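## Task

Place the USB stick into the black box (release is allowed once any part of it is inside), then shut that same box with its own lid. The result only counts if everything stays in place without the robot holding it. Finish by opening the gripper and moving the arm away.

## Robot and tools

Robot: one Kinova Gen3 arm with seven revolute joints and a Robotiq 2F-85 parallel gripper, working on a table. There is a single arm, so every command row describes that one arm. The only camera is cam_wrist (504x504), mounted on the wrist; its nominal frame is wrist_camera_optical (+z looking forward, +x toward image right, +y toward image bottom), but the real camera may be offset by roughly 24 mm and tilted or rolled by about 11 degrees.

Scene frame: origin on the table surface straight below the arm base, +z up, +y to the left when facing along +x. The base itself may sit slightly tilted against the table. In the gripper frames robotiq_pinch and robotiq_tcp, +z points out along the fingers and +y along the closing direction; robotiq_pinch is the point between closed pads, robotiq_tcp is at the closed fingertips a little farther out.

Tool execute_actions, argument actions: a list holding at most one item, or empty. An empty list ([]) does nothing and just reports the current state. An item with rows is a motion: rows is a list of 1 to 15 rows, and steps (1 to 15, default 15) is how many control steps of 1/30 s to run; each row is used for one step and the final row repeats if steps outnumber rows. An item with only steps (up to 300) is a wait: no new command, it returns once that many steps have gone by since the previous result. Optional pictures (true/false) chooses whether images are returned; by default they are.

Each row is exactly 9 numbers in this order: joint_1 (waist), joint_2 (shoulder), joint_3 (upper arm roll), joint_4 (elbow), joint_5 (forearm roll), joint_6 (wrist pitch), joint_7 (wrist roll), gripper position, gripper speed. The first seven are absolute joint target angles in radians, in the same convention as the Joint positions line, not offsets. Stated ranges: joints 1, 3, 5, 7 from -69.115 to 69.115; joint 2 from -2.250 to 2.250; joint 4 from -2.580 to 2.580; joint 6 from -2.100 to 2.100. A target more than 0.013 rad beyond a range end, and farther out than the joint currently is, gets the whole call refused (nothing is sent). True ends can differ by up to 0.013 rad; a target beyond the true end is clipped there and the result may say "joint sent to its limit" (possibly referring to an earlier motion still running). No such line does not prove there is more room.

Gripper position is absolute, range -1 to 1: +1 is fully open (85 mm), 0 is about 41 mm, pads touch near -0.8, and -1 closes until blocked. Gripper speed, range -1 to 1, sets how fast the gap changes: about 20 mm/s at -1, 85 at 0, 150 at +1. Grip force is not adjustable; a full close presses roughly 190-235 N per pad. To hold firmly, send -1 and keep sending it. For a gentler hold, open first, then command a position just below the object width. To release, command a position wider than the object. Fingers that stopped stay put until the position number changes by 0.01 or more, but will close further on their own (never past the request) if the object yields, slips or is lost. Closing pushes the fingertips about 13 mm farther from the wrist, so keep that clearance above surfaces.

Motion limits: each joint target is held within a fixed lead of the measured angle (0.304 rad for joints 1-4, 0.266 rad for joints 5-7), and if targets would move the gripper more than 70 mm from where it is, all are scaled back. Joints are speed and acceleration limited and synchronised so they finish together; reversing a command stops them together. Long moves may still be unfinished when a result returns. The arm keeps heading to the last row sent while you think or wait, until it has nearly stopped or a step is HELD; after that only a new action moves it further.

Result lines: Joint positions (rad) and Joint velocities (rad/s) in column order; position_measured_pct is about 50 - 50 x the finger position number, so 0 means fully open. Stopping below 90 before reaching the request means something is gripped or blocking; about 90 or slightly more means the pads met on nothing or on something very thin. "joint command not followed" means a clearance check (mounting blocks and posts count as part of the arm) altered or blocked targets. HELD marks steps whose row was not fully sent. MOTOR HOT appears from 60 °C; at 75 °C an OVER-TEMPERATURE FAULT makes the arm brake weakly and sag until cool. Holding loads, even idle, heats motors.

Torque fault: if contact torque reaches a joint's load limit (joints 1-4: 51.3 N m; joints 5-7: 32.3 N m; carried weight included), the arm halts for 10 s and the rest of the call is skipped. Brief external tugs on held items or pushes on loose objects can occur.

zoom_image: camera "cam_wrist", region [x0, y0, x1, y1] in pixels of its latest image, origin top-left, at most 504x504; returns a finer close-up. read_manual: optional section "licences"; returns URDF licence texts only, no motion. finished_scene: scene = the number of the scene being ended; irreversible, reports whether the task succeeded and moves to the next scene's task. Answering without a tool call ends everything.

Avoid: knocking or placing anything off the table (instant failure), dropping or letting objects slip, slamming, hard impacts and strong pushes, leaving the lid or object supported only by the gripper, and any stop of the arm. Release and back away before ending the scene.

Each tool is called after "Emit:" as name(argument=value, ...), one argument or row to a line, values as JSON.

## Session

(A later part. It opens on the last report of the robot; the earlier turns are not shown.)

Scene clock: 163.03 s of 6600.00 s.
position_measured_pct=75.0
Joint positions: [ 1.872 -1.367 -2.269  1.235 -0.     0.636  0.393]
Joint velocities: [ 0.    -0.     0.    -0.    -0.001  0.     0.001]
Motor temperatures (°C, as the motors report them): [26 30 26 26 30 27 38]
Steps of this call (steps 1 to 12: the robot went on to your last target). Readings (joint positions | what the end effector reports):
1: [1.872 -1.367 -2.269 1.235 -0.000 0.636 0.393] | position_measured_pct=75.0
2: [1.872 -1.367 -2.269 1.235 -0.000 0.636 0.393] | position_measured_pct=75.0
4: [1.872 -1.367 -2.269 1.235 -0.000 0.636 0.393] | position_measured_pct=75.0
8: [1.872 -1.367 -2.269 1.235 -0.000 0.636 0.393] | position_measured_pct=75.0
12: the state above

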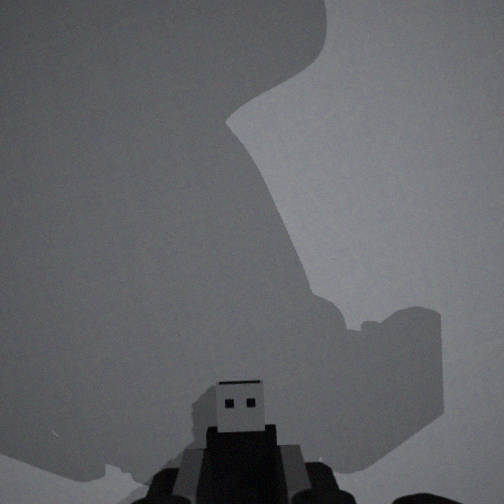

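Emit:
execute_actions(
  actions=[
    {"rows": [[1.871,-1.3659,-2.2673,1.2395,0,0.6405,0.393,-0.3,-0.6]], "steps": 12},
  ],
  pictures=false,
)

Emit:
execute_actions(
  actions=[
    {"rows": [[1.8655,-1.3614,-2.2661,1.2427,0,0.6443,0.393,-0.3,-0.6]], "steps": 12},
  ],
)

Emit:
execute_actions(
  actions=[
    {"rows": [[1.8655,-1.3614,-2.2661,1.2427,0,0.6443,0.393,-0.56,-0.6]], "steps": 15},
  ],
  pictures=false,
)

Emit:
execute_actions(
  actions=[
    {"steps": 8},
  ],
)

Scene clock: 168.60 s of 6600.00 s.
position_measured_pct=65.1
Joint positions: [ 1.871 -1.366 -2.267  1.239  0.     0.64   0.393]
Joint velocities: [-0.     0.001  0.001  0.001 -0.     0.001 -0.   ]
Motor temperatures (°C, as the motors report them): [26 30 26 26 30 27 38]
Steps of this call (steps 1 to 15: the robot went on to your last target; steps 16 to 90: nothing new was sent; then 2.17 s passed at rest; steps 91 to 102: all 12 steps of this action). Readings (joint positions | what the end effector reports):
91: [1.872 -1.367 -2.269 1.235 -0.000 0.637 0.393] | position_measured_pct=75.0
92: [1.871 -1.366 -2.268 1.236 -0.000 0.638 0.393] | position_measured_pct=75.0
94: [1.871 -1.366 -2.268 1.238 -0.000 0.640 0.393] | position_measured_pct=72.6
98: [1.871 -1.366 -2.267 1.239 0.000 0.640 0.393] | position_measured_pct=66.7
102: the state above

Scene clock: 169.00 s of 6600.00 s.
position_measured_pct=65.1
Joint positions: [ 1.866 -1.362 -2.266  1.243 -0.     0.644  0.393]
Joint velocities: [-0.001  0.001  0.001  0.003 -0.     0.001 -0.001]
Motor temperatures (°C, as the motors report them): [26 30 26 26 30 27 38]
Steps of this call (steps 1 to 12: all 12 steps of this action). Readings (joint positions | what the end effector reports):
1: [1.870 -1.365 -2.267 1.240 0.000 0.641 0.393] | position_measured_pct=65.1
2: [1.869 -1.364 -2.267 1.241 0.000 0.642 0.393] | position_measured_pct=65.1
4: [1.867 -1.363 -2.266 1.242 -0.000 0.643 0.393] | position_measured_pct=65.1
8: [1.866 -1.362 -2.266 1.242 0.000 0.644 0.393] | position_measured_pct=65.1
12: the state above

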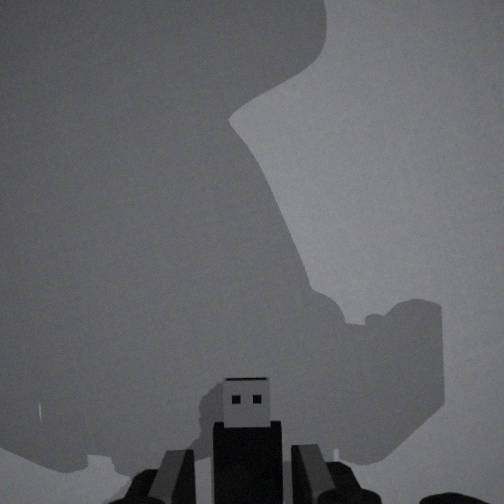

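Scene clock: 169.50 s of 6600.00 s.
position_measured_pct=75.8
Joint positions: [ 1.865 -1.361 -2.266  1.243 -0.     0.644  0.393]
Joint velocities: [-0.    -0.002 -0.    -0.001  0.     0.001 -0.002]
Motor temperatures (°C, as the motors report them): [26 30 26 26 30 27 38]
Steps of this call (steps 1 to 15: all 15 steps of this action). Readings (joint positions | what the end effector reports):
1: [1.866 -1.361 -2.266 1.243 -0.000 0.644 0.393] | position_measured_pct=65.1
2: [1.866 -1.361 -2.266 1.243 -0.000 0.644 0.393] | position_measured_pct=65.5
4: [1.866 -1.361 -2.266 1.243 0.000 0.644 0.393] | position_measured_pct=67.5
8: [1.865 -1.361 -2.266 1.243 -0.000 0.644 0.393] | position_measured_pct=73.4
15: the state above

Scene clock: 169.77 s of 6600.00 s.
position_measured_pct=75.8
Joint positions: [ 1.865 -1.361 -2.266  1.243 -0.     0.644  0.393]
Joint velocities: [ 0.     0.001 -0.001  0.    -0.     0.     0.001]
Motor temperatures (°C, as the motors report them): [26 30 26 26 30 27 38]
Steps of this call (steps 1 to 8: the robot went on to your last target). Readings (joint positions | what the end effector reports):
1: [1.865 -1.361 -2.266 1.243 -0.000 0.644 0.393] | position_measured_pct=75.8
2: [1.865 -1.361 -2.266 1.243 -0.000 0.644 0.393] | position_measured_pct=75.8
4: [1.865 -1.361 -2.266 1.243 -0.000 0.644 0.393] | position_measured_pct=75.8
8: the state above

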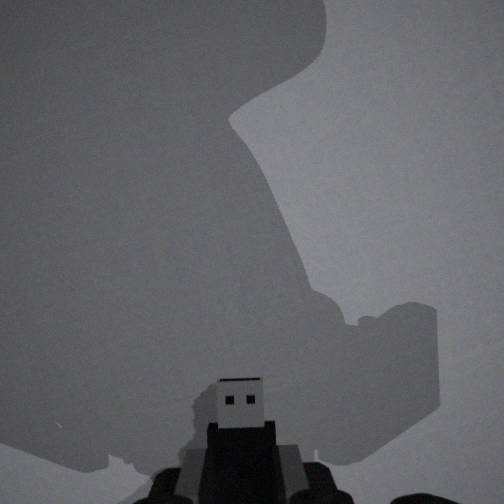

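Emit:
execute_actions(
  actions=[
    {"rows": [[1.853,-1.3515,-2.2634,1.25,0,0.6527,0.393,-0.56,0],[1.853,-1.3515,-2.2634,1.25,0,0.6527,0.393,-0.56,0],[1.841,-1.3416,-2.2607,1.257,0,0.661,0.393,-0.56,0],[1.841,-1.3416,-2.2607,1.257,0,0.661,0.393,-0.56,0],[1.826,-1.315,-2.252,1.248,0,0.698,0.393,-0.56,0],[1.826,-1.315,-2.252,1.248,0,0.698,0.393,-0.56,0],[1.826,-1.315,-2.252,1.248,0,0.698,0.393,-0.56,0],[1.81,-1.288,-2.242,1.238,0,0.736,0.35,-0.56,0],[1.81,-1.288,-2.242,1.238,0,0.736,0.35,-0.56,0],[1.81,-1.288,-2.242,1.238,0,0.736,0.35,-0.56,0],[1.795,-1.262,-2.233,1.229,0,0.773,0.3,-0.56,0],[1.795,-1.262,-2.233,1.229,0,0.773,0.3,-0.56,0],[1.795,-1.262,-2.233,1.229,0,0.773,0.3,-0.56,0],[1.78,-1.235,-2.224,1.219,0,0.811,0.2,-0.56,0]], "steps": 15},
  ],
)

Emit:
execute_actions(
  actions=[
    {"rows": [[1.866,-1.166,-2.227,1.203,0,0.809,0.0,-0.56,0],[1.866,-1.166,-2.227,1.203,0,0.809,0.0,-0.56,0],[1.866,-1.166,-2.227,1.203,0,0.809,0.0,-0.56,0],[1.866,-1.166,-2.227,1.203,0,0.809,0.0,-0.56,0],[1.866,-1.166,-2.227,1.203,0,0.809,0.0,-0.56,0],[1.866,-1.166,-2.227,1.203,0,0.809,0.0,-0.56,0],[1.952,-1.098,-2.230,1.186,0,0.807,-0.2,-0.56,0],[1.952,-1.098,-2.230,1.186,0,0.807,-0.2,-0.56,0],[1.952,-1.098,-2.230,1.186,0,0.807,-0.2,-0.56,0],[1.952,-1.098,-2.230,1.186,0,0.807,-0.2,-0.56,0],[1.952,-1.098,-2.230,1.186,0,0.807,-0.2,-0.56,0],[2.038,-1.03,-2.232,1.17,0,0.805,-0.4,-0.56,0]], "steps": 15},
  ],
  pictures=false,
)

Emit:
execute_actions(
  actions=[
    {"rows": [[2.038,-1.03,-2.232,1.17,0,0.805,-0.4,-0.56,0],[2.125,-0.961,-2.235,1.154,0,0.802,-0.6,-0.56,0],[2.125,-0.961,-2.235,1.154,0,0.802,-0.6,-0.56,0],[2.125,-0.961,-2.235,1.154,0,0.802,-0.6,-0.56,0],[2.125,-0.961,-2.235,1.154,0,0.802,-0.6,-0.56,0],[2.125,-0.961,-2.235,1.154,0,0.802,-0.6,-0.56,0],[2.211,-0.892,-2.238,1.137,0,0.80,-0.8,-0.56,0],[2.211,-0.892,-2.238,1.137,0,0.80,-0.8,-0.56,0],[2.211,-0.892,-2.238,1.137,0,0.80,-0.8,-0.56,0],[2.211,-0.892,-2.238,1.137,0,0.80,-0.8,-0.56,0],[2.211,-0.892,-2.238,1.137,0,0.80,-0.8,-0.56,0],[2.297,-0.824,-2.241,1.121,0,0.798,-0.991,-0.56,0]], "steps": 15},
  ],
  pictures=false,
)

Emit:
execute_actions(
  actions=[
    {"steps": 30},
  ],
)

Scene clock: 196.57 s of 6600.00 s.
position_measured_pct=75.8
Joint positions: [ 1.799 -1.268 -2.235  1.231  0.     0.764  0.303]
Joint velocities: [-0.138  0.244  0.079 -0.08   0.002  0.346 -0.699]
Motor temperatures (°C, as the motors report them): [27 30 26 26 30 27 38]
Steps of this call (steps 1 to 15: the robot went on to your last target; steps 16 to 90: nothing new was sent; then 23.30 s passed at rest; steps 91 to 105: all 15 steps of this action). Readings (joint positions | what the end effector reports):
91: [1.864 -1.360 -2.266 1.243 0.000 0.645 0.393] | position_measured_pct=75.8
92: [1.861 -1.358 -2.265 1.246 0.000 0.647 0.393] | position_measured_pct=75.8
94: [1.853 -1.352 -2.264 1.250 -0.000 0.652 0.393] | position_measured_pct=75.8
98: [1.834 -1.326 -2.256 1.249 -0.000 0.683 0.393] | position_measured_pct=75.8
105: the state above

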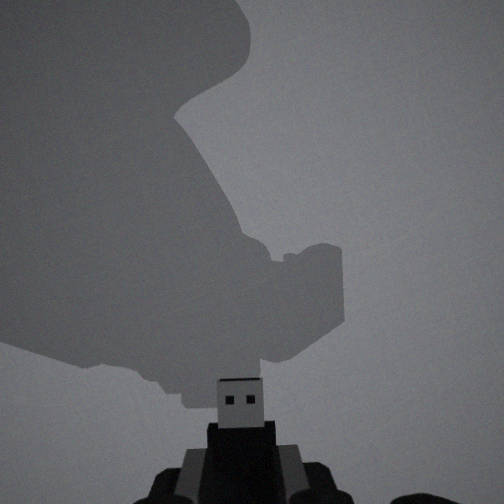

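Scene clock: 197.07 s of 6600.00 s.
position_measured_pct=75.8
Joint positions: [ 1.971 -1.084 -2.231  1.183 -0.     0.806 -0.233]
Joint velocities: [ 0.474  0.38   0.003 -0.089  0.007 -0.009 -1.148]
Motor temperatures (°C, as the motors report them): [27 30 26 26 30 27 38]
Steps of this call (steps 1 to 15: all 15 steps of this action). Readings (joint positions | what the end effector reports):
1: [1.795 -1.259 -2.233 1.228 -0.000 0.775 0.278] | position_measured_pct=75.8
2: [1.795 -1.247 -2.233 1.224 -0.001 0.784 0.244] | position_measured_pct=75.8
4: [1.809 -1.219 -2.232 1.216 -0.001 0.794 0.165] | position_measured_pct=75.8
8: [1.863 -1.172 -2.228 1.204 -0.000 0.806 0.022] | position_measured_pct=75.8
15: the state above

Scene clock: 197.57 s of 6600.00 s.
position_measured_pct=75.8
Joint positions: [ 2.207 -0.895 -2.238  1.138  0.     0.8   -0.761]
Joint velocities: [ 0.451  0.36   0.001 -0.086  0.007 -0.011 -1.017]
Motor temperatures (°C, as the motors report them): [27 30 26 26 30 27 38]
Steps of this call (steps 1 to 15: all 15 steps of this action). Readings (joint positions | what the end effector reports):
1: [1.986 -1.072 -2.231 1.180 0.000 0.806 -0.271] | position_measured_pct=75.8
2: [2.001 -1.060 -2.230 1.177 0.000 0.806 -0.307] | position_measured_pct=75.8
4: [2.033 -1.034 -2.233 1.171 -0.000 0.805 -0.375] | position_measured_pct=75.8
8: [2.096 -0.984 -2.235 1.159 -0.000 0.803 -0.520] | position_measured_pct=75.8
15: the state above

Scene clock: 198.57 s of 6600.00 s.
position_measured_pct=75.8
Joint positions: [ 2.297 -0.824 -2.241  1.121  0.     0.798 -0.991]
Joint velocities: [-0.    -0.     0.003  0.001  0.001  0.001  0.001]
Motor temperatures (°C, as the motors report them): [27 30 26 26 30 27 38]
Steps of this call (steps 1 to 30: the robot went on to your last target). Readings (joint positions | what the end effector reports):
1: [2.222 -0.883 -2.238 1.135 0.000 0.800 -0.796] | position_measured_pct=75.8
2: [2.237 -0.872 -2.239 1.132 0.000 0.799 -0.833] | position_measured_pct=75.8
4: [2.263 -0.851 -2.239 1.127 0.000 0.799 -0.903] | position_measured_pct=75.8
8: [2.290 -0.829 -2.238 1.122 0.001 0.798 -0.980] | position_measured_pct=75.8
30: the state above
The arm was judged still, so your last target was given up. Only a new action makes it travel on or press farther. Fingers that are still opening or closing keep moving.

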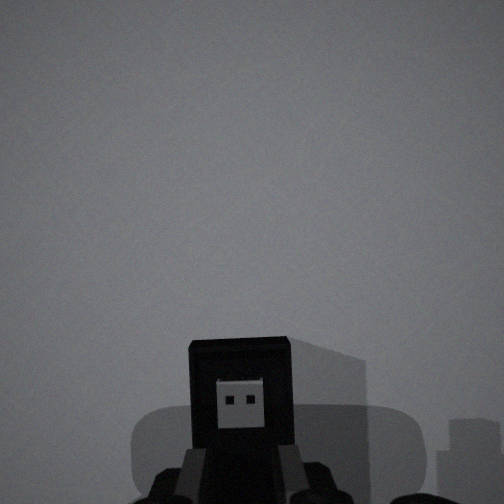

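Aligned. Descend to U1.

Emit:
execute_actions(
  actions=[
    {"rows": [[2.309,-0.832,-2.2487,1.116,0,0.7913,-0.991,-0.56,0],[2.309,-0.832,-2.2487,1.116,0,0.7913,-0.991,-0.56,0],[2.321,-0.8395,-2.2565,1.1115,0,0.7846,-0.991,-0.56,0],[2.321,-0.8395,-2.2565,1.1115,0,0.7846,-0.991,-0.56,0],[2.333,-0.847,-2.2642,1.1068,0,0.778,-0.991,-0.56,0],[2.333,-0.847,-2.2642,1.1068,0,0.778,-0.991,-0.56,0],[2.3447,-0.855,-2.2719,1.102,0,0.7713,-0.991,-0.56,0]], "steps": 15},
  ],
)

Emit:
zoom_image(
  camera="cam_wrist",
  region=[150, 334, 340, 504],
)

Scene clock: 203.10 s of 6600.00 s.
position_measured_pct=75.8
Joint positions: [ 2.343 -0.854 -2.271  1.103 -0.     0.772 -0.991]
Joint velocities: [ 0.016 -0.009 -0.005 -0.007  0.    -0.005  0.   ]
Motor temperatures (°C, as the motors report them): [27 30 26 26 30 27 38]
Steps of this call (steps 1 to 90: nothing new was sent; then 1.03 s passed at rest; steps 91 to 105: all 15 steps of this action). Readings (joint positions | what the end effector reports):
91: [2.298 -0.825 -2.241 1.121 -0.000 0.798 -0.991] | position_measured_pct=75.8
92: [2.301 -0.827 -2.243 1.119 -0.000 0.796 -0.991] | position_measured_pct=75.8
94: [2.309 -0.832 -2.248 1.116 0.000 0.792 -0.991] | position_measured_pct=75.8
98: [2.329 -0.845 -2.261 1.108 -0.000 0.780 -0.991] | position_measured_pct=75.8
105: the state above

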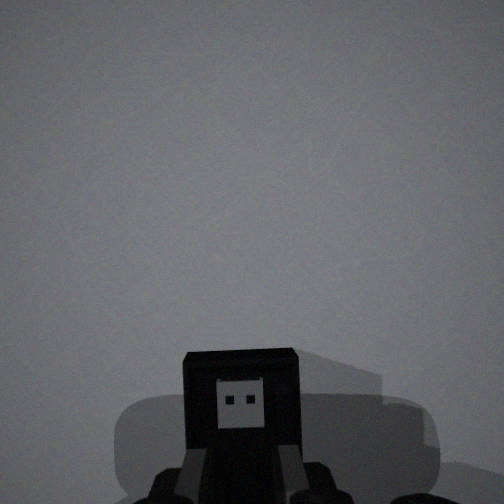

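Region (150, 334, 340, 504) of cam_wrist's 504x504 image, scaled by 2.653; it fills the top 451 rows of this view, and the rest is white.

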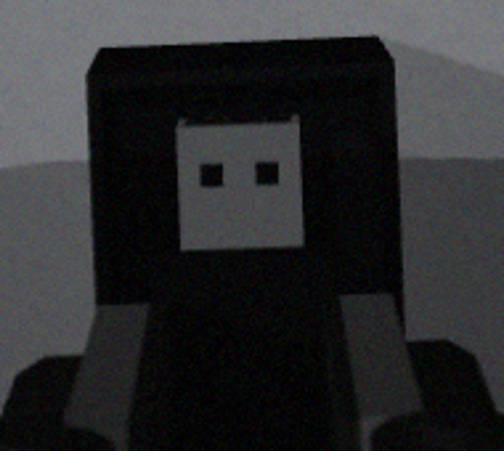

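Emit:
execute_actions(
  actions=[
    {"rows": [[2.3425,-0.8506,-2.2695,1.113,0,0.7643,-0.989,-0.56,0],[2.3425,-0.8506,-2.2695,1.113,0,0.7643,-0.989,-0.56,0],[2.3425,-0.8506,-2.2695,1.113,0,0.7643,-0.989,-0.56,0],[2.3425,-0.8506,-2.2695,1.113,0,0.7643,-0.989,-0.56,0],[2.3444,-0.8519,-2.2707,1.1121,0,0.7633,-0.989,-0.56,0],[2.3463,-0.8532,-2.2719,1.1112,0,0.7623,-0.989,-0.56,0],[2.3482,-0.8544,-2.2731,1.1103,0,0.7613,-0.989,-0.56,0],[2.3501,-0.8557,-2.2743,1.1094,0,0.7603,-0.989,-0.56,0],[2.352,-0.857,-2.2756,1.1085,0,0.7593,-0.989,-0.56,0],[2.3539,-0.8583,-2.2768,1.1076,0,0.7583,-0.989,-0.56,0],[2.3558,-0.8596,-2.278,1.1067,0,0.7573,-0.989,-0.56,0]], "steps": 15},
  ],
  pictures=false,
)

Emit:
execute_actions(
  actions=[
    {"steps": 10},
  ],
)

Scene clock: 209.97 s of 6600.00 s.
position_measured_pct=75.8
Joint positions: [ 2.354 -0.859 -2.277  1.107 -0.     0.758 -0.989]
Joint velocities: [ 0.011 -0.007 -0.009 -0.004  0.001 -0.006  0.001]
Motor temperatures (°C, as the motors report them): [27 30 26 26 30 27 38]
Steps of this call (steps 1 to 15: the robot went on to your last target; steps 16 to 90: nothing new was sent; then 3.37 s passed at rest; steps 91 to 105: all 15 steps of this action). Readings (joint positions | what the end effector reports):
91: [2.344 -0.855 -2.272 1.103 -0.000 0.771 -0.991] | position_measured_pct=75.8
92: [2.344 -0.853 -2.271 1.105 -0.000 0.769 -0.990] | position_measured_pct=75.8
94: [2.343 -0.852 -2.270 1.109 -0.000 0.767 -0.990] | position_measured_pct=75.8
98: [2.346 -0.853 -2.272 1.111 0.000 0.763 -0.989] | position_measured_pct=75.8
105: the state above

Scene clock: 210.30 s of 6600.00 s.
position_measured_pct=75.8
Joint positions: [ 2.356 -0.86  -2.278  1.107  0.     0.757 -0.989]
Joint velocities: [ 0.001  0.001 -0.004 -0.     0.001  0.     0.001]
Motor temperatures (°C, as the motors report them): [27 30 26 26 30 27 38]
Steps of this call (steps 1 to 10: the robot went on to your last target). Readings (joint positions | what the end effector reports):
1: [2.355 -0.859 -2.278 1.107 -0.000 0.758 -0.989] | position_measured_pct=75.8
2: [2.355 -0.859 -2.278 1.107 -0.000 0.758 -0.989] | position_measured_pct=75.8
4: [2.355 -0.859 -2.278 1.107 -0.000 0.757 -0.989] | position_measured_pct=75.8
8: [2.356 -0.860 -2.278 1.107 0.000 0.757 -0.989] | position_measured_pct=75.8
10: the state above

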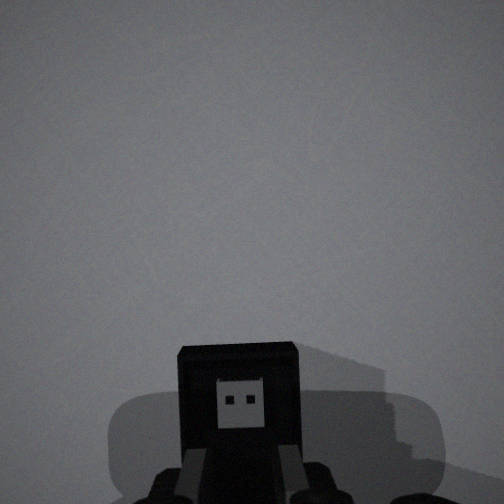

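No contact yet; 3 mm more, slowly.

Emit:
execute_actions(
  actions=[
    {"rows": [[2.3568,-0.8602,-2.2786,1.1062,0,0.7568,-0.989,-0.56,0],[2.3568,-0.8602,-2.2786,1.1062,0,0.7568,-0.989,-0.56,0],[2.3577,-0.8609,-2.2792,1.1058,0,0.7563,-0.989,-0.56,0],[2.3577,-0.8609,-2.2792,1.1058,0,0.7563,-0.989,-0.56,0],[2.3587,-0.8615,-2.2798,1.1053,0,0.7558,-0.989,-0.56,0],[2.3587,-0.8615,-2.2798,1.1053,0,0.7558,-0.989,-0.56,0],[2.3596,-0.8622,-2.2804,1.1049,0,0.7553,-0.989,-0.56,0],[2.3596,-0.8622,-2.2804,1.1049,0,0.7553,-0.989,-0.56,0],[2.3606,-0.8628,-2.281,1.1044,0,0.7548,-0.989,-0.56,0],[2.3606,-0.8628,-2.281,1.1044,0,0.7548,-0.989,-0.56,0],[2.3615,-0.8634,-2.2816,1.104,0,0.7543,-0.989,-0.56,0]], "steps": 15},
  ],
  pictures=false,
)

Emit:
execute_actions(
  actions=[
    {"steps": 10},
  ],
)

Scene clock: 217.63 s of 6600.00 s.
position_measured_pct=75.8
Joint positions: [ 2.361 -0.863 -2.281  1.104 -0.     0.754 -0.989]
Joint velocities: [ 0.004 -0.003 -0.004 -0.002  0.001 -0.001  0.001]
Motor temperatures (°C, as the motors report them): [27 30 26 26 30 27 38]
Steps of this call (steps 1 to 15: the robot went on to your last target; steps 16 to 90: nothing new was sent; then 3.83 s passed at rest; steps 91 to 105: all 15 steps of this action). Readings (joint positions | what the end effector reports):
91: [2.356 -0.860 -2.278 1.107 -0.000 0.757 -0.989] | position_measured_pct=75.8
92: [2.356 -0.860 -2.278 1.106 -0.000 0.757 -0.989] | position_measured_pct=75.8
94: [2.357 -0.860 -2.279 1.106 0.000 0.757 -0.989] | position_measured_pct=75.8
98: [2.359 -0.861 -2.280 1.105 0.000 0.756 -0.989] | position_measured_pct=75.8
105: the state above

Scene clock: 217.97 s of 6600.00 s.
position_measured_pct=75.8
Joint positions: [ 2.361 -0.863 -2.282  1.104  0.     0.754 -0.989]
Joint velocities: [ 0.     0.001  0.001  0.     0.001 -0.    -0.001]
Motor temperatures (°C, as the motors report them): [27 30 26 26 30 27 38]
Steps of this call (steps 1 to 10: the robot went on to your last target). Readings (joint positions | what the end effector reports):
1: [2.361 -0.863 -2.281 1.104 -0.000 0.754 -0.989] | position_measured_pct=75.8
2: [2.361 -0.863 -2.282 1.104 -0.000 0.754 -0.989] | position_measured_pct=75.8
4: [2.361 -0.863 -2.282 1.104 -0.000 0.754 -0.989] | position_measured_pct=75.8
8: [2.361 -0.863 -2.282 1.104 0.000 0.754 -0.989] | position_measured_pct=75.8
10: the state above

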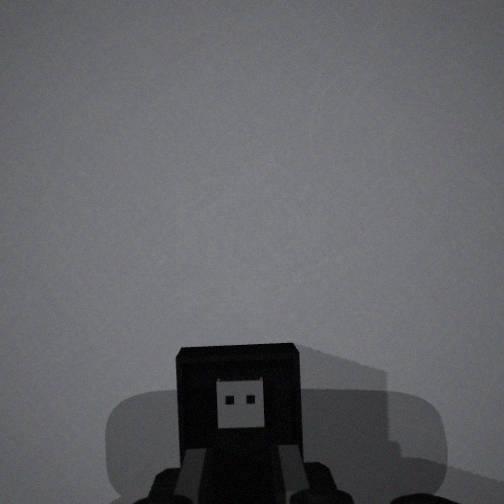

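Emit:
execute_actions(
  actions=[
    {"rows": [[2.3625,-0.864,-2.2822,1.1035,0,0.7538,-0.989,-0.56,0],[2.3625,-0.864,-2.2822,1.1035,0,0.7538,-0.989,-0.56,0],[2.3634,-0.8647,-2.2828,1.1031,0,0.7533,-0.989,-0.56,0],[2.3634,-0.8647,-2.2828,1.1031,0,0.7533,-0.989,-0.56,0],[2.3644,-0.8653,-2.2834,1.1026,0,0.7528,-0.989,-0.56,0]], "steps": 15},
  ],
)

Scene clock: 222.90 s of 6600.00 s.
position_measured_pct=75.8
Joint positions: [ 2.364 -0.865 -2.283  1.103  0.     0.753 -0.989]
Joint velocities: [ 0.001 -0.    -0.002 -0.    -0.001 -0.001  0.   ]
Motor temperatures (°C, as the motors report them): [27 30 26 26 30 27 38]
Steps of this call (steps 1 to 15: the robot went on to your last target; steps 16 to 90: nothing new was sent; then 1.43 s passed at rest; steps 91 to 105: all 15 steps of this action). Readings (joint positions | what the end effector reports):
91: [2.362 -0.863 -2.282 1.104 -0.000 0.754 -0.989] | position_measured_pct=75.8
92: [2.362 -0.864 -2.282 1.104 -0.000 0.754 -0.989] | position_measured_pct=75.8
94: [2.363 -0.864 -2.282 1.103 0.000 0.754 -0.989] | position_measured_pct=75.8
98: [2.364 -0.865 -2.283 1.103 0.000 0.753 -0.989] | position_measured_pct=75.8
105: the state above

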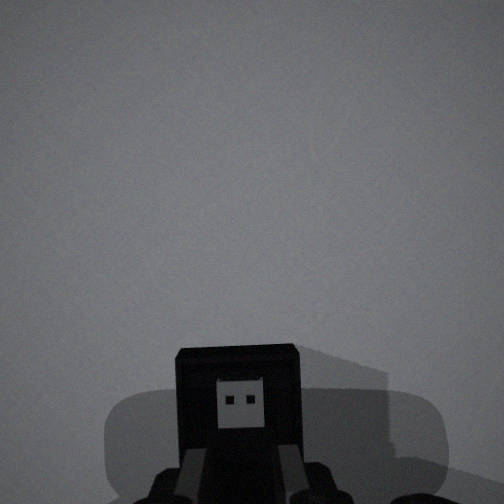

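Emit:
zoom_image(
  camera="cam_wrist",
  region=[160, 334, 330, 504],
)

Region (160, 334, 330, 504) of cam_wrist's 504x504 image, scaled by 2.965.

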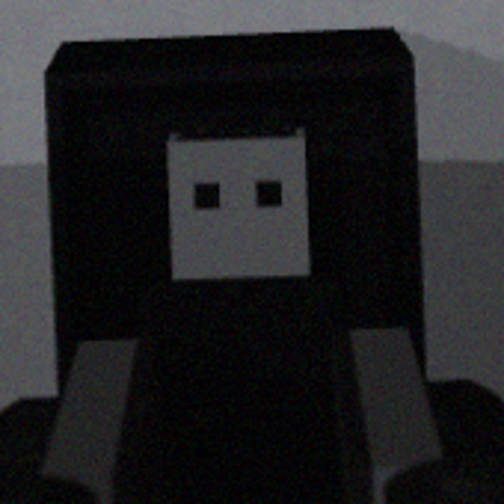

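Emit:
execute_actions(
  actions=[
    {"rows": [[2.3606,-0.8628,-2.281,1.1044,0,0.7548,-0.989,-0.56,0],[2.3606,-0.8628,-2.281,1.1044,0,0.7548,-0.989,-0.56,0],[2.3568,-0.8602,-2.2786,1.1062,0,0.7568,-0.989,-0.56,0],[2.3568,-0.8602,-2.2786,1.1062,0,0.7568,-0.989,-0.56,0],[2.3545,-0.8587,-2.2772,1.1073,0,0.758,-0.989,-0.56,0]], "steps": 14},
  ],
  pictures=false,
)

Emit:
execute_actions(
  actions=[
    {"rows": [[2.3545,-0.8587,-2.2772,1.1073,0,0.758,-0.989,-0.3,-0.8]], "steps": 15},
  ],
)

Scene clock: 228.63 s of 6600.00 s.
position_measured_pct=75.8
Joint positions: [ 2.355 -0.859 -2.277  1.107  0.     0.758 -0.989]
Joint velocities: [-0.003  0.001  0.002  0.001  0.001  0.     0.002]
Motor temperatures (°C, as the motors report them): [27 30 26 26 30 27 38]
Steps of this call (steps 1 to 15: the robot went on to your last target; steps 16 to 90: nothing new was sent; then 2.27 s passed at rest; steps 91 to 104: all 14 steps of this action). Readings (joint positions | what the end effector reports):
91: [2.364 -0.865 -2.283 1.103 0.000 0.753 -0.989] | position_measured_pct=75.8
92: [2.363 -0.864 -2.283 1.103 0.000 0.754 -0.989] | position_measured_pct=75.8
94: [2.360 -0.863 -2.281 1.105 -0.000 0.755 -0.989] | position_measured_pct=75.8
98: [2.356 -0.860 -2.278 1.106 -0.000 0.757 -0.989] | position_measured_pct=75.8
104: the state above

Scene clock: 229.13 s of 6600.00 s.
position_measured_pct=65.1
Joint positions: [ 2.355 -0.859 -2.277  1.107  0.     0.758 -0.989]
Joint velocities: [ 0.    -0.    -0.002 -0.     0.     0.001 -0.001]
Motor temperatures (°C, as the motors report them): [27 30 26 26 30 27 38]
Steps of this call (steps 1 to 15: all 15 steps of this action). Readings (joint positions | what the end effector reports):
1: [2.355 -0.859 -2.277 1.107 -0.000 0.758 -0.989] | position_measured_pct=75.8
2: [2.355 -0.859 -2.277 1.107 -0.000 0.758 -0.989] | position_measured_pct=75.8
4: [2.355 -0.859 -2.277 1.107 -0.000 0.758 -0.989] | position_measured_pct=74.2
8: [2.355 -0.859 -2.277 1.107 0.000 0.758 -0.989] | position_measured_pct=69.8
15: the state above

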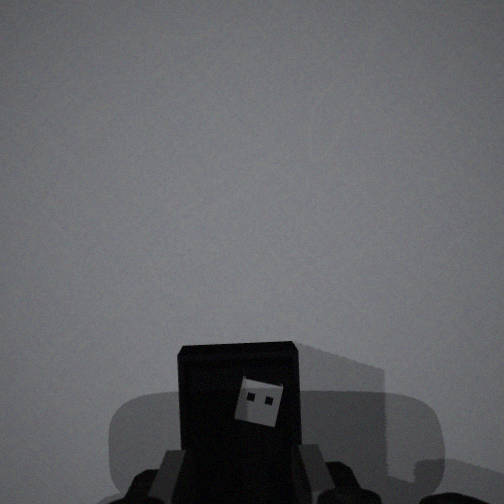

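Dropped in. Lift and go to lid hover.

Emit:
execute_actions(
  actions=[
    {"rows": [[2.315,-0.832,-2.252,1.125,0,0.779,-0.989,-0.3,0]], "steps": 10},
  ],
  pictures=false,
)

Emit:
execute_actions(
  actions=[
    {"rows": [[2.303,-0.802,-2.236,1.201,0,0.727,-0.969,0.25,0],[2.303,-0.802,-2.236,1.201,0,0.727,-0.969,0.25,0],[2.303,-0.802,-2.236,1.201,0,0.727,-0.969,0.25,0],[2.291,-0.773,-2.22,1.278,0,0.676,-0.948,0.25,0],[2.291,-0.773,-2.22,1.278,0,0.676,-0.948,0.25,0],[2.291,-0.773,-2.22,1.278,0,0.676,-0.948,0.25,0],[2.279,-0.743,-2.203,1.354,0,0.624,-0.928,0.25,0],[2.279,-0.743,-2.203,1.354,0,0.624,-0.928,0.25,0],[2.279,-0.743,-2.203,1.354,0,0.624,-0.928,0.25,0],[2.267,-0.714,-2.187,1.430,0,0.573,-0.908,0.25,0]], "steps": 15},
  ],
  pictures=false,
)

Emit:
execute_actions(
  actions=[
    {"steps": 14},
  ],
)

Emit:
zoom_image(
  camera="cam_wrist",
  region=[130, 50, 370, 290],
)

Scene clock: 233.03 s of 6600.00 s.
position_measured_pct=65.1
Joint positions: [ 2.317 -0.833 -2.252  1.124  0.     0.778 -0.989]
Joint velocities: [-0.02   0.011  0.005  0.008 -0.002  0.006  0.001]
Motor temperatures (°C, as the motors report them): [27 30 26 26 30 27 38]
Steps of this call (steps 1 to 15: the robot went on to your last target; steps 16 to 90: nothing new was sent; then 0.57 s passed at rest; steps 91 to 100: all 10 steps of this action). Readings (joint positions | what the end effector reports):
91: [2.353 -0.858 -2.277 1.108 0.000 0.758 -0.989] | position_measured_pct=65.1
92: [2.347 -0.854 -2.274 1.111 0.000 0.761 -0.989] | position_measured_pct=65.1
94: [2.329 -0.843 -2.263 1.118 -0.000 0.770 -0.989] | position_measured_pct=65.1
98: [2.319 -0.834 -2.253 1.123 0.000 0.778 -0.989] | position_measured_pct=65.1
100: the state above

Scene clock: 233.53 s of 6600.00 s.
position_measured_pct=37.7
Joint positions: [ 2.273 -0.728 -2.194  1.394  0.     0.597 -0.917]
Joint velocities: [-0.059  0.163  0.107  0.466 -0.    -0.311  0.127]
Motor temperatures (°C, as the motors report them): [27 30 26 26 30 27 38]
Steps of this call (steps 1 to 15: all 15 steps of this action). Readings (joint positions | what the end effector reports):
1: [2.316 -0.832 -2.252 1.125 0.000 0.778 -0.989] | position_measured_pct=65.1
2: [2.315 -0.830 -2.251 1.130 -0.000 0.774 -0.988] | position_measured_pct=64.7
4: [2.308 -0.818 -2.247 1.156 -0.000 0.756 -0.981] | position_measured_pct=60.7
8: [2.296 -0.786 -2.228 1.240 -0.000 0.701 -0.959] | position_measured_pct=49.2
15: the state above

Scene clock: 234.00 s of 6600.00 s.
position_measured_pct=37.7
Joint positions: [ 2.267 -0.714 -2.187  1.43   0.     0.573 -0.908]
Joint velocities: [-0.001  0.002  0.001  0.002 -0.    -0.    -0.001]
Motor temperatures (°C, as the motors report them): [27 30 26 26 30 27 38]
Steps of this call (steps 1 to 14: the robot went on to your last target). Readings (joint positions | what the end effector reports):
1: [2.272 -0.724 -2.191 1.408 0.000 0.588 -0.914] | position_measured_pct=37.7
2: [2.271 -0.720 -2.189 1.417 0.000 0.582 -0.911] | position_measured_pct=37.7
4: [2.270 -0.717 -2.187 1.426 0.000 0.576 -0.909] | position_measured_pct=37.7
8: [2.268 -0.715 -2.187 1.429 -0.000 0.573 -0.908] | position_measured_pct=37.7
14: the state above

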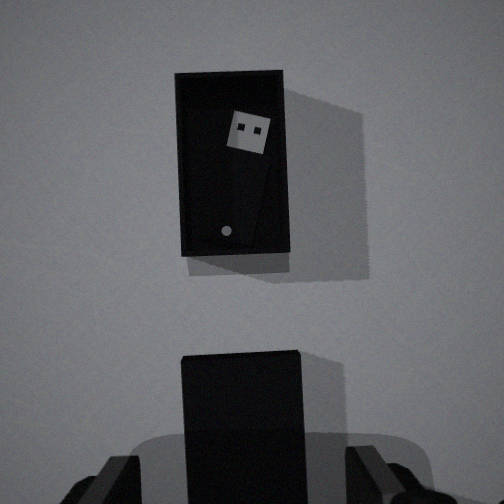

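Region (130, 50, 370, 290) of cam_wrist's 504x504 image, scaled by 2.100.

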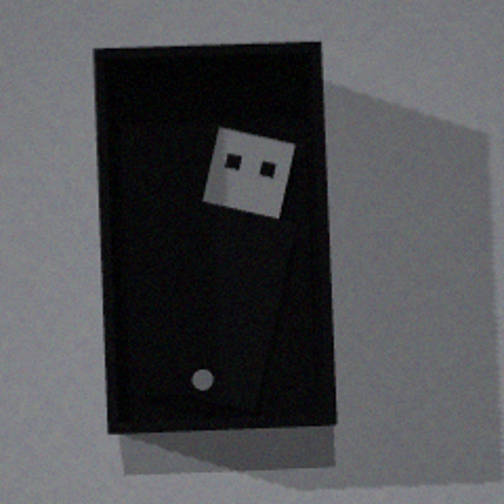

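Emit:
execute_actions(
  actions=[],
)

Scene clock: 246.50 s of 6600.00 s.
position_measured_pct=37.7
Joint positions: [ 2.267 -0.714 -2.187  1.43   0.     0.573 -0.908]
Joint velocities: [ 0.     0.    -0.    -0.001 -0.001 -0.001 -0.   ]
Motor temperatures (°C, as the motors report them): [27 30 26 26 30 27 38]
Steps of this call (steps 1 to 30: the robot went on to your last target; steps 31 to 90: nothing new was sent; then 9.50 s passed at rest). Readings (joint positions | what the end effector reports):
1: [2.267 -0.714 -2.187 1.430 0.000 0.573 -0.908] | position_measured_pct=37.7
2: [2.267 -0.714 -2.187 1.430 0.000 0.573 -0.908] | position_measured_pct=37.7
4: [2.267 -0.714 -2.187 1.430 0.000 0.573 -0.908] | position_measured_pct=37.7
8: [2.267 -0.714 -2.187 1.430 0.000 0.573 -0.908] | position_measured_pct=37.7
90: the state above
The arm was judged still, so your last target was given up. Only a new action makes it travel on or press farther. Fingers that are still opening or closing keep moving.

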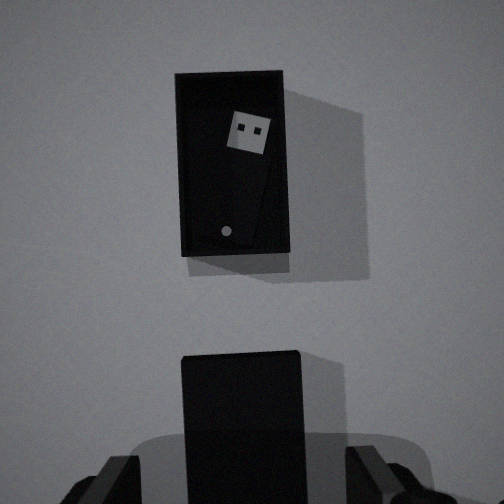

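Emit:
execute_actions(
  actions=[
    {"rows": [[2.2765,-0.7189,-2.194,1.4268,0,0.5682,-0.908,0.25,0],[2.286,-0.7237,-2.201,1.4236,0,0.5634,-0.908,0.25,0],[2.2955,-0.7286,-2.208,1.4204,0,0.5586,-0.908,0.25,0],[2.305,-0.7335,-2.215,1.4172,0,0.5538,-0.908,0.25,0],[2.3145,-0.7384,-2.222,1.414,0,0.549,-0.908,0.25,0],[2.324,-0.7432,-2.229,1.4108,0,0.5442,-0.908,0.25,0],[2.3335,-0.7481,-2.236,1.4076,0,0.5394,-0.908,0.25,0]], "steps": 15},
  ],
)

Scene clock: 251.77 s of 6600.00 s.
position_measured_pct=37.7
Joint positions: [ 2.331 -0.747 -2.235  1.408 -0.     0.54  -0.908]
Joint velocities: [ 0.023 -0.01  -0.006 -0.005  0.    -0.006  0.002]
Motor temperatures (°C, as the motors report them): [27 30 26 26 30 27 38]
Steps of this call (steps 1 to 90: nothing new was sent; then 1.77 s passed at rest; steps 91 to 105: all 15 steps of this action). Readings (joint positions | what the end effector reports):
91: [2.268 -0.714 -2.187 1.430 -0.000 0.573 -0.908] | position_measured_pct=37.7
92: [2.272 -0.716 -2.189 1.428 -0.000 0.571 -0.908] | position_measured_pct=37.7
94: [2.282 -0.721 -2.196 1.425 0.000 0.566 -0.908] | position_measured_pct=37.7
98: [2.312 -0.737 -2.219 1.415 0.000 0.551 -0.908] | position_measured_pct=37.7
105: the state above

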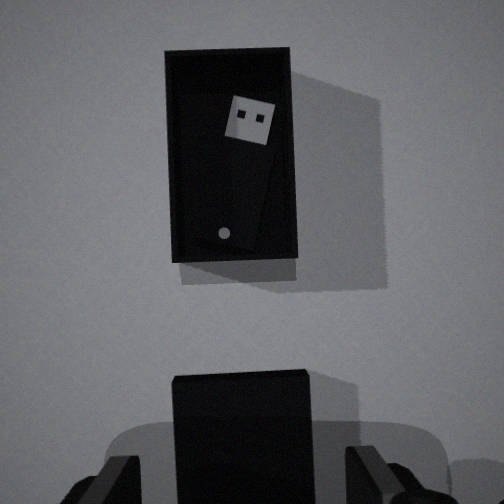

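Emit:
execute_actions(
  actions=[
    {"rows": [[2.338,-0.7504,-2.2394,1.4061,0,0.5371,-0.908,0.25,0],[2.343,-0.753,-2.243,1.4044,0,0.5346,-0.908,0.25,0],[2.348,-0.7555,-2.2467,1.4027,0,0.5321,-0.908,0.25,0],[2.3525,-0.7578,-2.25,1.4012,0,0.5298,-0.908,0.25,0],[2.357,-0.7601,-2.2533,1.3997,0,0.5275,-0.908,0.25,0],[2.362,-0.7627,-2.257,1.398,0,0.525,-0.908,0.25,0]], "steps": 15},
  ],
)

Scene clock: 257.50 s of 6600.00 s.
position_measured_pct=37.7
Joint positions: [ 2.361 -0.762 -2.257  1.398 -0.     0.525 -0.908]
Joint velocities: [ 0.008 -0.003 -0.004 -0.001 -0.001 -0.002  0.   ]
Motor temperatures (°C, as the motors report them): [27 30 26 26 30 27 38]
Steps of this call (steps 1 to 15: the robot went on to your last target; steps 16 to 90: nothing new was sent; then 2.23 s passed at rest; steps 91 to 105: all 15 steps of this action). Readings (joint positions | what the end effector reports):
91: [2.334 -0.748 -2.236 1.407 -0.000 0.539 -0.908] | position_measured_pct=37.7
92: [2.336 -0.749 -2.237 1.407 -0.000 0.538 -0.908] | position_measured_pct=37.7
94: [2.342 -0.752 -2.241 1.405 0.000 0.536 -0.908] | position_measured_pct=37.7
98: [2.356 -0.759 -2.252 1.400 0.000 0.528 -0.908] | position_measured_pct=37.7
105: the state above

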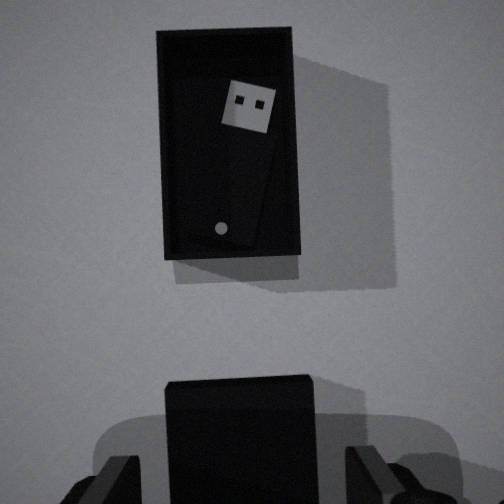

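Emit:
execute_actions(
  actions=[
    {"rows": [[2.362,-0.7627,-2.257,1.398,0,0.525,-0.908,-1,-0.6]], "steps": 15},
  ],
)

Emit:
execute_actions(
  actions=[
    {"steps": 10},
  ],
)

Emit:
zoom_image(
  camera="cam_wrist",
  region=[120, 350, 360, 504],
)

Scene clock: 260.33 s of 6600.00 s.
position_measured_pct=56.3
Joint positions: [ 2.361 -0.761 -2.257  1.398  0.     0.526 -0.908]
Joint velocities: [-0.004  0.004 -0.     0.001 -0.002 -0.001 -0.001]
Motor temperatures (°C, as the motors report them): [27 30 26 26 30 27 38]
Steps of this call (steps 1 to 15: the robot went on to your last target; steps 16 to 70: nothing new was sent; steps 71 to 85: all 15 steps of this action). Readings (joint positions | what the end effector reports):
71: [2.362 -0.763 -2.257 1.398 0.000 0.525 -0.908] | position_measured_pct=37.7
72: [2.362 -0.763 -2.257 1.398 0.000 0.525 -0.908] | position_measured_pct=38.1
74: [2.362 -0.763 -2.257 1.398 0.000 0.525 -0.908] | position_measured_pct=40.1
78: [2.362 -0.763 -2.257 1.398 0.000 0.525 -0.908] | position_measured_pct=46.0
85: the state above

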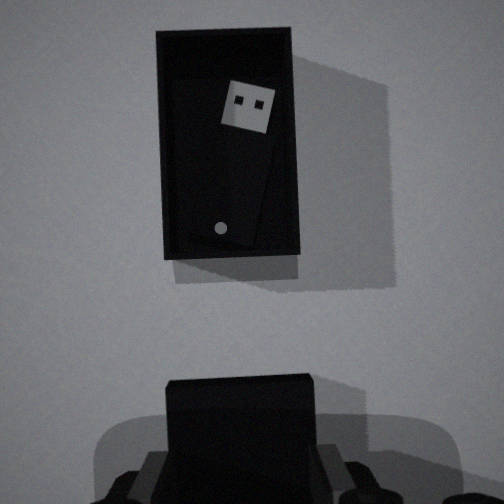

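Scene clock: 260.67 s of 6600.00 s.
position_measured_pct=72.6
Joint positions: [ 2.354 -0.756 -2.259  1.398 -0.001  0.529 -0.908]
Joint velocities: [-0.003 -0.006 -0.002 -0.003 -0.001 -0.016  0.   ]
Motor temperatures (°C, as the motors report them): [27 30 26 26 30 27 38]
Steps of this call (steps 1 to 10: the robot went on to your last target). Readings (joint positions | what the end effector reports):
1: [2.361 -0.761 -2.257 1.398 0.000 0.526 -0.908] | position_measured_pct=57.1
2: [2.361 -0.761 -2.257 1.398 -0.000 0.526 -0.908] | position_measured_pct=58.3
4: [2.360 -0.760 -2.257 1.398 -0.000 0.528 -0.908] | position_measured_pct=59.9
8: [2.355 -0.757 -2.259 1.398 -0.001 0.529 -0.908] | position_measured_pct=69.0
10: the state above

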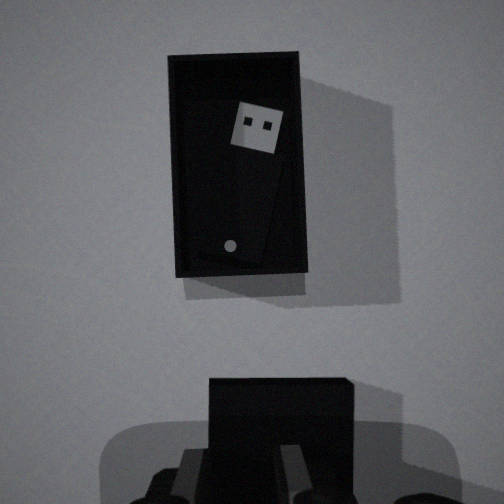

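Region (120, 350, 360, 504) of cam_wrist's 504x504 image, scaled by 2.100; it fills the top 323 rows of this view, and the rest is white.

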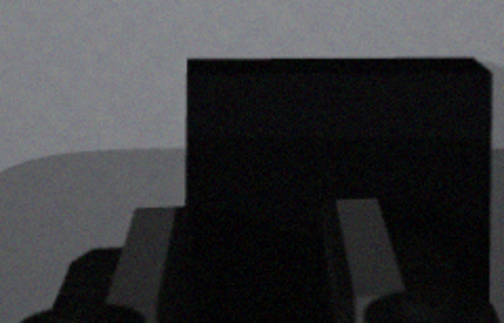

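Emit:
execute_actions(
  actions=[
    {"rows": [[2.348,-0.7555,-2.2467,1.4027,0,0.5321,-0.908,-0.45,0],[2.343,-0.753,-2.243,1.4044,0,0.5346,-0.908,-0.45,0],[2.3335,-0.7481,-2.236,1.4076,0,0.5394,-0.908,-0.45,0],[2.324,-0.7432,-2.229,1.4108,0,0.5442,-0.908,-0.45,0],[2.3145,-0.7384,-2.222,1.414,0,0.549,-0.908,-0.45,0],[2.305,-0.7335,-2.215,1.4172,0,0.5538,-0.908,-0.45,0],[2.2955,-0.7286,-2.208,1.4204,0,0.5586,-0.908,-0.45,0],[2.286,-0.7237,-2.201,1.4236,0,0.5634,-0.908,-0.45,0],[2.2765,-0.7189,-2.194,1.4268,0,0.5682,-0.908,0.25,0],[2.267,-0.714,-2.187,1.430,0,0.573,-0.908,0.25,0]], "steps": 15},
  ],
)

Scene clock: 265.10 s of 6600.00 s.
position_measured_pct=59.9
Joint positions: [ 2.273 -0.717 -2.19   1.428  0.     0.571 -0.908]
Joint velocities: [-0.046  0.025  0.042  0.022  0.001  0.03  -0.001]
Motor temperatures (°C, as the motors report them): [27 30 26 26 30 27 38]
Steps of this call (steps 1 to 15: the robot went on to your last target; steps 16 to 90: nothing new was sent; then 0.93 s passed at rest; steps 91 to 105: all 15 steps of this action). Readings (joint positions | what the end effector reports):
91: [2.355 -0.757 -2.258 1.397 -0.001 0.526 -0.908] | position_measured_pct=91.3
92: [2.352 -0.756 -2.255 1.398 -0.000 0.527 -0.908] | position_measured_pct=91.3
94: [2.344 -0.753 -2.247 1.403 -0.000 0.532 -0.908] | position_measured_pct=86.9
98: [2.316 -0.739 -2.225 1.413 0.000 0.547 -0.908] | position_measured_pct=76.2
105: the state above

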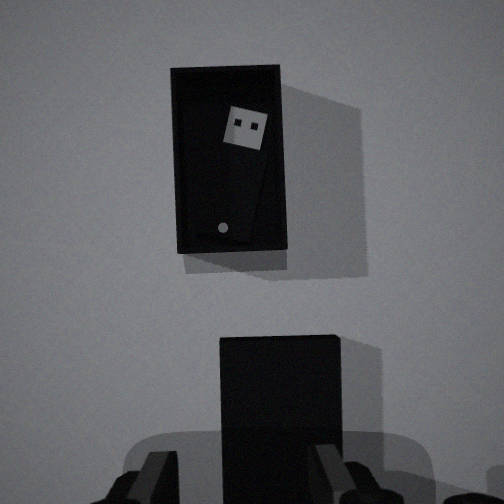

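Emit:
execute_actions(
  actions=[],
)

Emit:
zoom_image(
  camera="cam_wrist",
  region=[160, 300, 400, 504],
)

Scene clock: 285.77 s of 6600.00 s.
position_measured_pct=37.7
Joint positions: [ 2.267 -0.714 -2.187  1.43   0.     0.573 -0.908]
Joint velocities: [ 0.     0.     0.001  0.001 -0.001  0.     0.001]
Motor temperatures (°C, as the motors report them): [27 30 26 26 30 27 38]
Steps of this call (steps 1 to 15: the robot went on to your last target; steps 16 to 90: nothing new was sent; then 17.67 s passed at rest). Readings (joint positions | what the end effector reports):
1: [2.272 -0.716 -2.189 1.429 0.000 0.572 -0.908] | position_measured_pct=56.7
2: [2.271 -0.715 -2.188 1.429 0.000 0.572 -0.908] | position_measured_pct=54.0
4: [2.269 -0.715 -2.187 1.430 0.000 0.573 -0.908] | position_measured_pct=47.6
8: [2.268 -0.714 -2.187 1.430 -0.000 0.573 -0.908] | position_measured_pct=38.9
90: the state above
The arm was judged still, so your last target was given up. Only a new action makes it travel on or press farther. Fingers that are still opening or closing keep moving.

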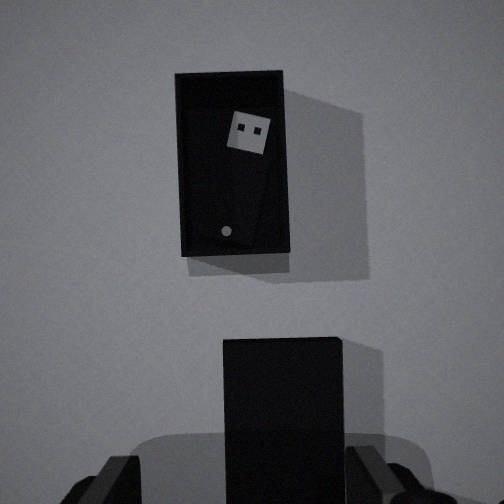

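Region (160, 300, 400, 504) of cam_wrist's 504x504 image, scaled by 2.100; it fills the top 428 rows of this view, and the rest is white.

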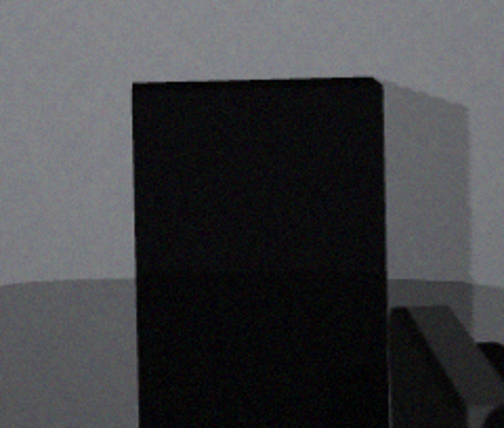

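Emit:
execute_actions(
  actions=[
    {"rows": [[2.2767,-0.7139,-2.1925,1.414,0,0.584,-0.914,0.25,0],[2.2863,-0.7138,-2.198,1.398,0,0.595,-0.92,0.25,0],[2.296,-0.7137,-2.2034,1.3821,0,0.6059,-0.925,0.25,0]], "steps": 15},
  ],
)

Emit:
execute_actions(
  actions=[
    {"steps": 10},
  ],
)

Scene clock: 304.87 s of 6600.00 s.
position_measured_pct=37.7
Joint positions: [ 2.295 -0.714 -2.203  1.382  0.     0.606 -0.925]
Joint velocities: [ 0.005 -0.     0.    -0.001 -0.001  0.001 -0.001]
Motor temperatures (°C, as the motors report them): [27 30 26 26 30 27 38]
Steps of this call (steps 1 to 90: nothing new was sent; then 15.60 s passed at rest; steps 91 to 105: all 15 steps of this action). Readings (joint positions | what the end effector reports):
91: [2.268 -0.714 -2.187 1.429 -0.000 0.573 -0.908] | position_measured_pct=37.7
92: [2.271 -0.714 -2.189 1.425 -0.000 0.576 -0.910] | position_measured_pct=37.7
94: [2.281 -0.714 -2.194 1.410 -0.000 0.587 -0.915] | position_measured_pct=37.7
98: [2.292 -0.714 -2.201 1.387 0.000 0.602 -0.923] | position_measured_pct=37.7
105: the state above

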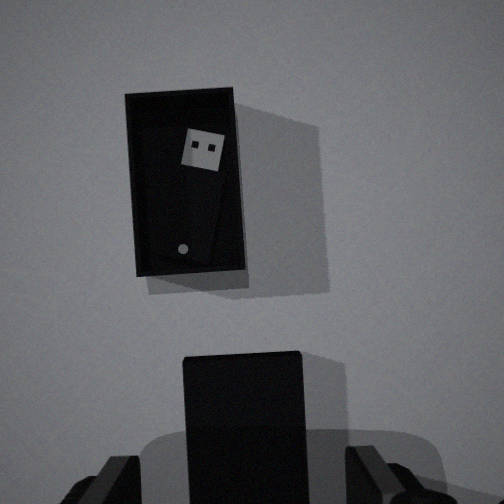

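Scene clock: 305.20 s of 6600.00 s.
position_measured_pct=37.7
Joint positions: [ 2.296 -0.714 -2.203  1.382  0.     0.606 -0.925]
Joint velocities: [-0.     0.     0.002 -0.    -0.    -0.001  0.   ]
Motor temperatures (°C, as the motors report them): [27 30 26 26 30 27 38]
Steps of this call (steps 1 to 10: the robot went on to your last target). Readings (joint positions | what the end effector reports):
1: [2.296 -0.714 -2.203 1.382 0.000 0.606 -0.925] | position_measured_pct=37.7
2: [2.296 -0.714 -2.203 1.382 0.000 0.606 -0.925] | position_measured_pct=37.7
4: [2.296 -0.714 -2.203 1.382 0.000 0.606 -0.925] | position_measured_pct=37.7
8: [2.296 -0.714 -2.203 1.382 0.000 0.606 -0.925] | position_measured_pct=37.7
10: the state above

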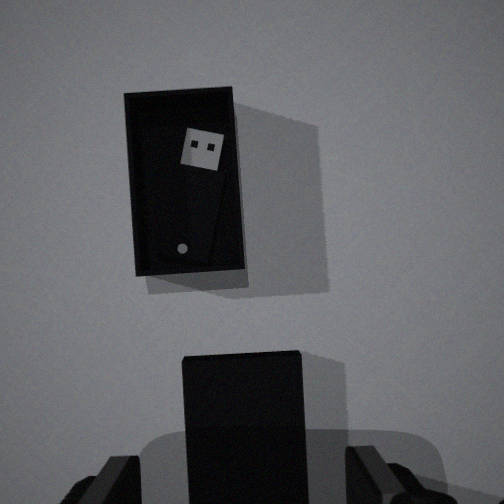

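Emit:
execute_actions(
  actions=[
    {"rows": [[2.3052,-0.7186,-2.2102,1.3789,0,0.6012,-0.925,0.2,0],[2.3144,-0.7234,-2.217,1.3756,0,0.5966,-0.925,0.2,0],[2.3236,-0.7283,-2.2239,1.3724,0,0.5919,-0.925,0.2,0],[2.3328,-0.7332,-2.2307,1.3692,0,0.5873,-0.925,0.2,0],[2.342,-0.738,-2.2375,1.366,0,0.5826,-0.925,0.2,0],[2.3513,-0.7429,-2.2443,1.3627,0,0.5779,-0.925,0.2,0],[2.3605,-0.7478,-2.2511,1.3595,0,0.5733,-0.925,0.2,0],[2.3697,-0.7527,-2.258,1.3563,0,0.5686,-0.925,0.2,0],[2.3789,-0.7575,-2.2648,1.353,0,0.564,-0.925,0.2,0],[2.3881,-0.7624,-2.2716,1.3498,0,0.5593,-0.925,0.2,0]], "steps": 15},
  ],
  pictures=false,
)

Emit:
execute_actions(
  actions=[
    {"rows": [[2.3881,-0.7624,-2.2716,1.3498,0,0.5593,-0.925,0.2,0],[2.3881,-0.7624,-2.2716,1.3498,0,0.5593,-0.925,0.2,0],[2.3893,-0.763,-2.2725,1.3493,0,0.5587,-0.925,0.2,0],[2.3904,-0.7637,-2.2733,1.3488,0,0.5582,-0.925,0.2,0],[2.3916,-0.7643,-2.2742,1.3484,0,0.5576,-0.925,0.2,0],[2.3927,-0.765,-2.275,1.3479,0,0.5571,-0.925,0.2,0],[2.3939,-0.7656,-2.2759,1.3474,0,0.5565,-0.925,0.2,0],[2.395,-0.7662,-2.2767,1.3469,0,0.556,-0.925,0.2,0]], "steps": 15},
  ],
  pictures=false,
)

Emit:
execute_actions(
  actions=[
    {"steps": 12},
  ],
)

Scene clock: 317.90 s of 6600.00 s.
position_measured_pct=40.1
Joint positions: [ 2.382 -0.76  -2.269  1.352 -0.     0.561 -0.925]
Joint velocities: [ 0.046 -0.027 -0.041 -0.021 -0.002 -0.028 -0.001]
Motor temperatures (°C, as the motors report them): [27 30 26 26 30 27 38]
Steps of this call (steps 1 to 15: the robot went on to your last target; steps 16 to 90: nothing new was sent; then 9.20 s passed at rest; steps 91 to 105: all 15 steps of this action). Readings (joint positions | what the end effector reports):
91: [2.297 -0.714 -2.204 1.382 -0.000 0.606 -0.925] | position_measured_pct=37.7
92: [2.300 -0.716 -2.206 1.381 -0.000 0.604 -0.925] | position_measured_pct=38.1
94: [2.311 -0.721 -2.213 1.377 0.000 0.599 -0.925] | position_measured_pct=39.3
98: [2.340 -0.737 -2.235 1.367 0.000 0.584 -0.925] | position_measured_pct=40.1
105: the state above

Scene clock: 318.40 s of 6600.00 s.
position_measured_pct=40.1
Joint positions: [ 2.395 -0.766 -2.277  1.347 -0.     0.556 -0.925]
Joint velocities: [ 0.004 -0.002 -0.003 -0.001 -0.002 -0.001 -0.   ]
Motor temperatures (°C, as the motors report them): [27 30 26 26 30 27 38]
Steps of this call (steps 1 to 15: all 15 steps of this action). Readings (joint positions | what the end effector reports):
1: [2.383 -0.760 -2.270 1.351 -0.000 0.561 -0.925] | position_measured_pct=40.1
2: [2.384 -0.761 -2.271 1.351 -0.000 0.560 -0.925] | position_measured_pct=40.1
4: [2.387 -0.762 -2.272 1.350 -0.000 0.559 -0.925] | position_measured_pct=40.1
8: [2.392 -0.764 -2.274 1.348 0.000 0.558 -0.925] | position_measured_pct=40.1
15: the state above

Scene clock: 318.80 s of 6600.00 s.
position_measured_pct=40.1
Joint positions: [ 2.395 -0.766 -2.277  1.347  0.     0.556 -0.925]
Joint velocities: [-0.    -0.001  0.001  0.001 -0.     0.001  0.001]
Motor temperatures (°C, as the motors report them): [27 30 26 26 30 27 38]
Steps of this call (steps 1 to 12: the robot went on to your last target). Readings (joint positions | what the end effector reports):
1: [2.395 -0.766 -2.277 1.347 -0.000 0.556 -0.925] | position_measured_pct=40.1
2: [2.395 -0.766 -2.277 1.347 0.000 0.556 -0.925] | position_measured_pct=40.1
4: [2.395 -0.766 -2.277 1.347 0.000 0.556 -0.925] | position_measured_pct=40.1
8: [2.395 -0.766 -2.277 1.347 0.000 0.556 -0.925] | position_measured_pct=40.1
12: the state above

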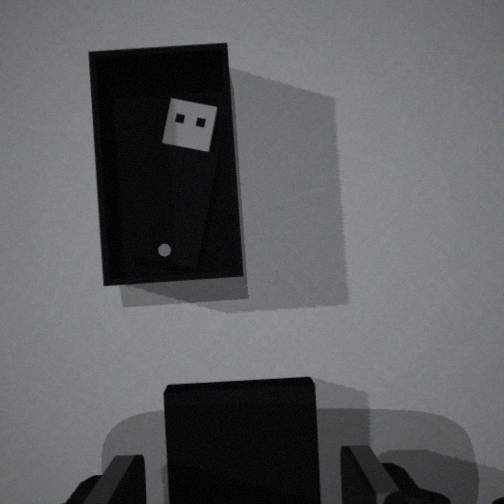

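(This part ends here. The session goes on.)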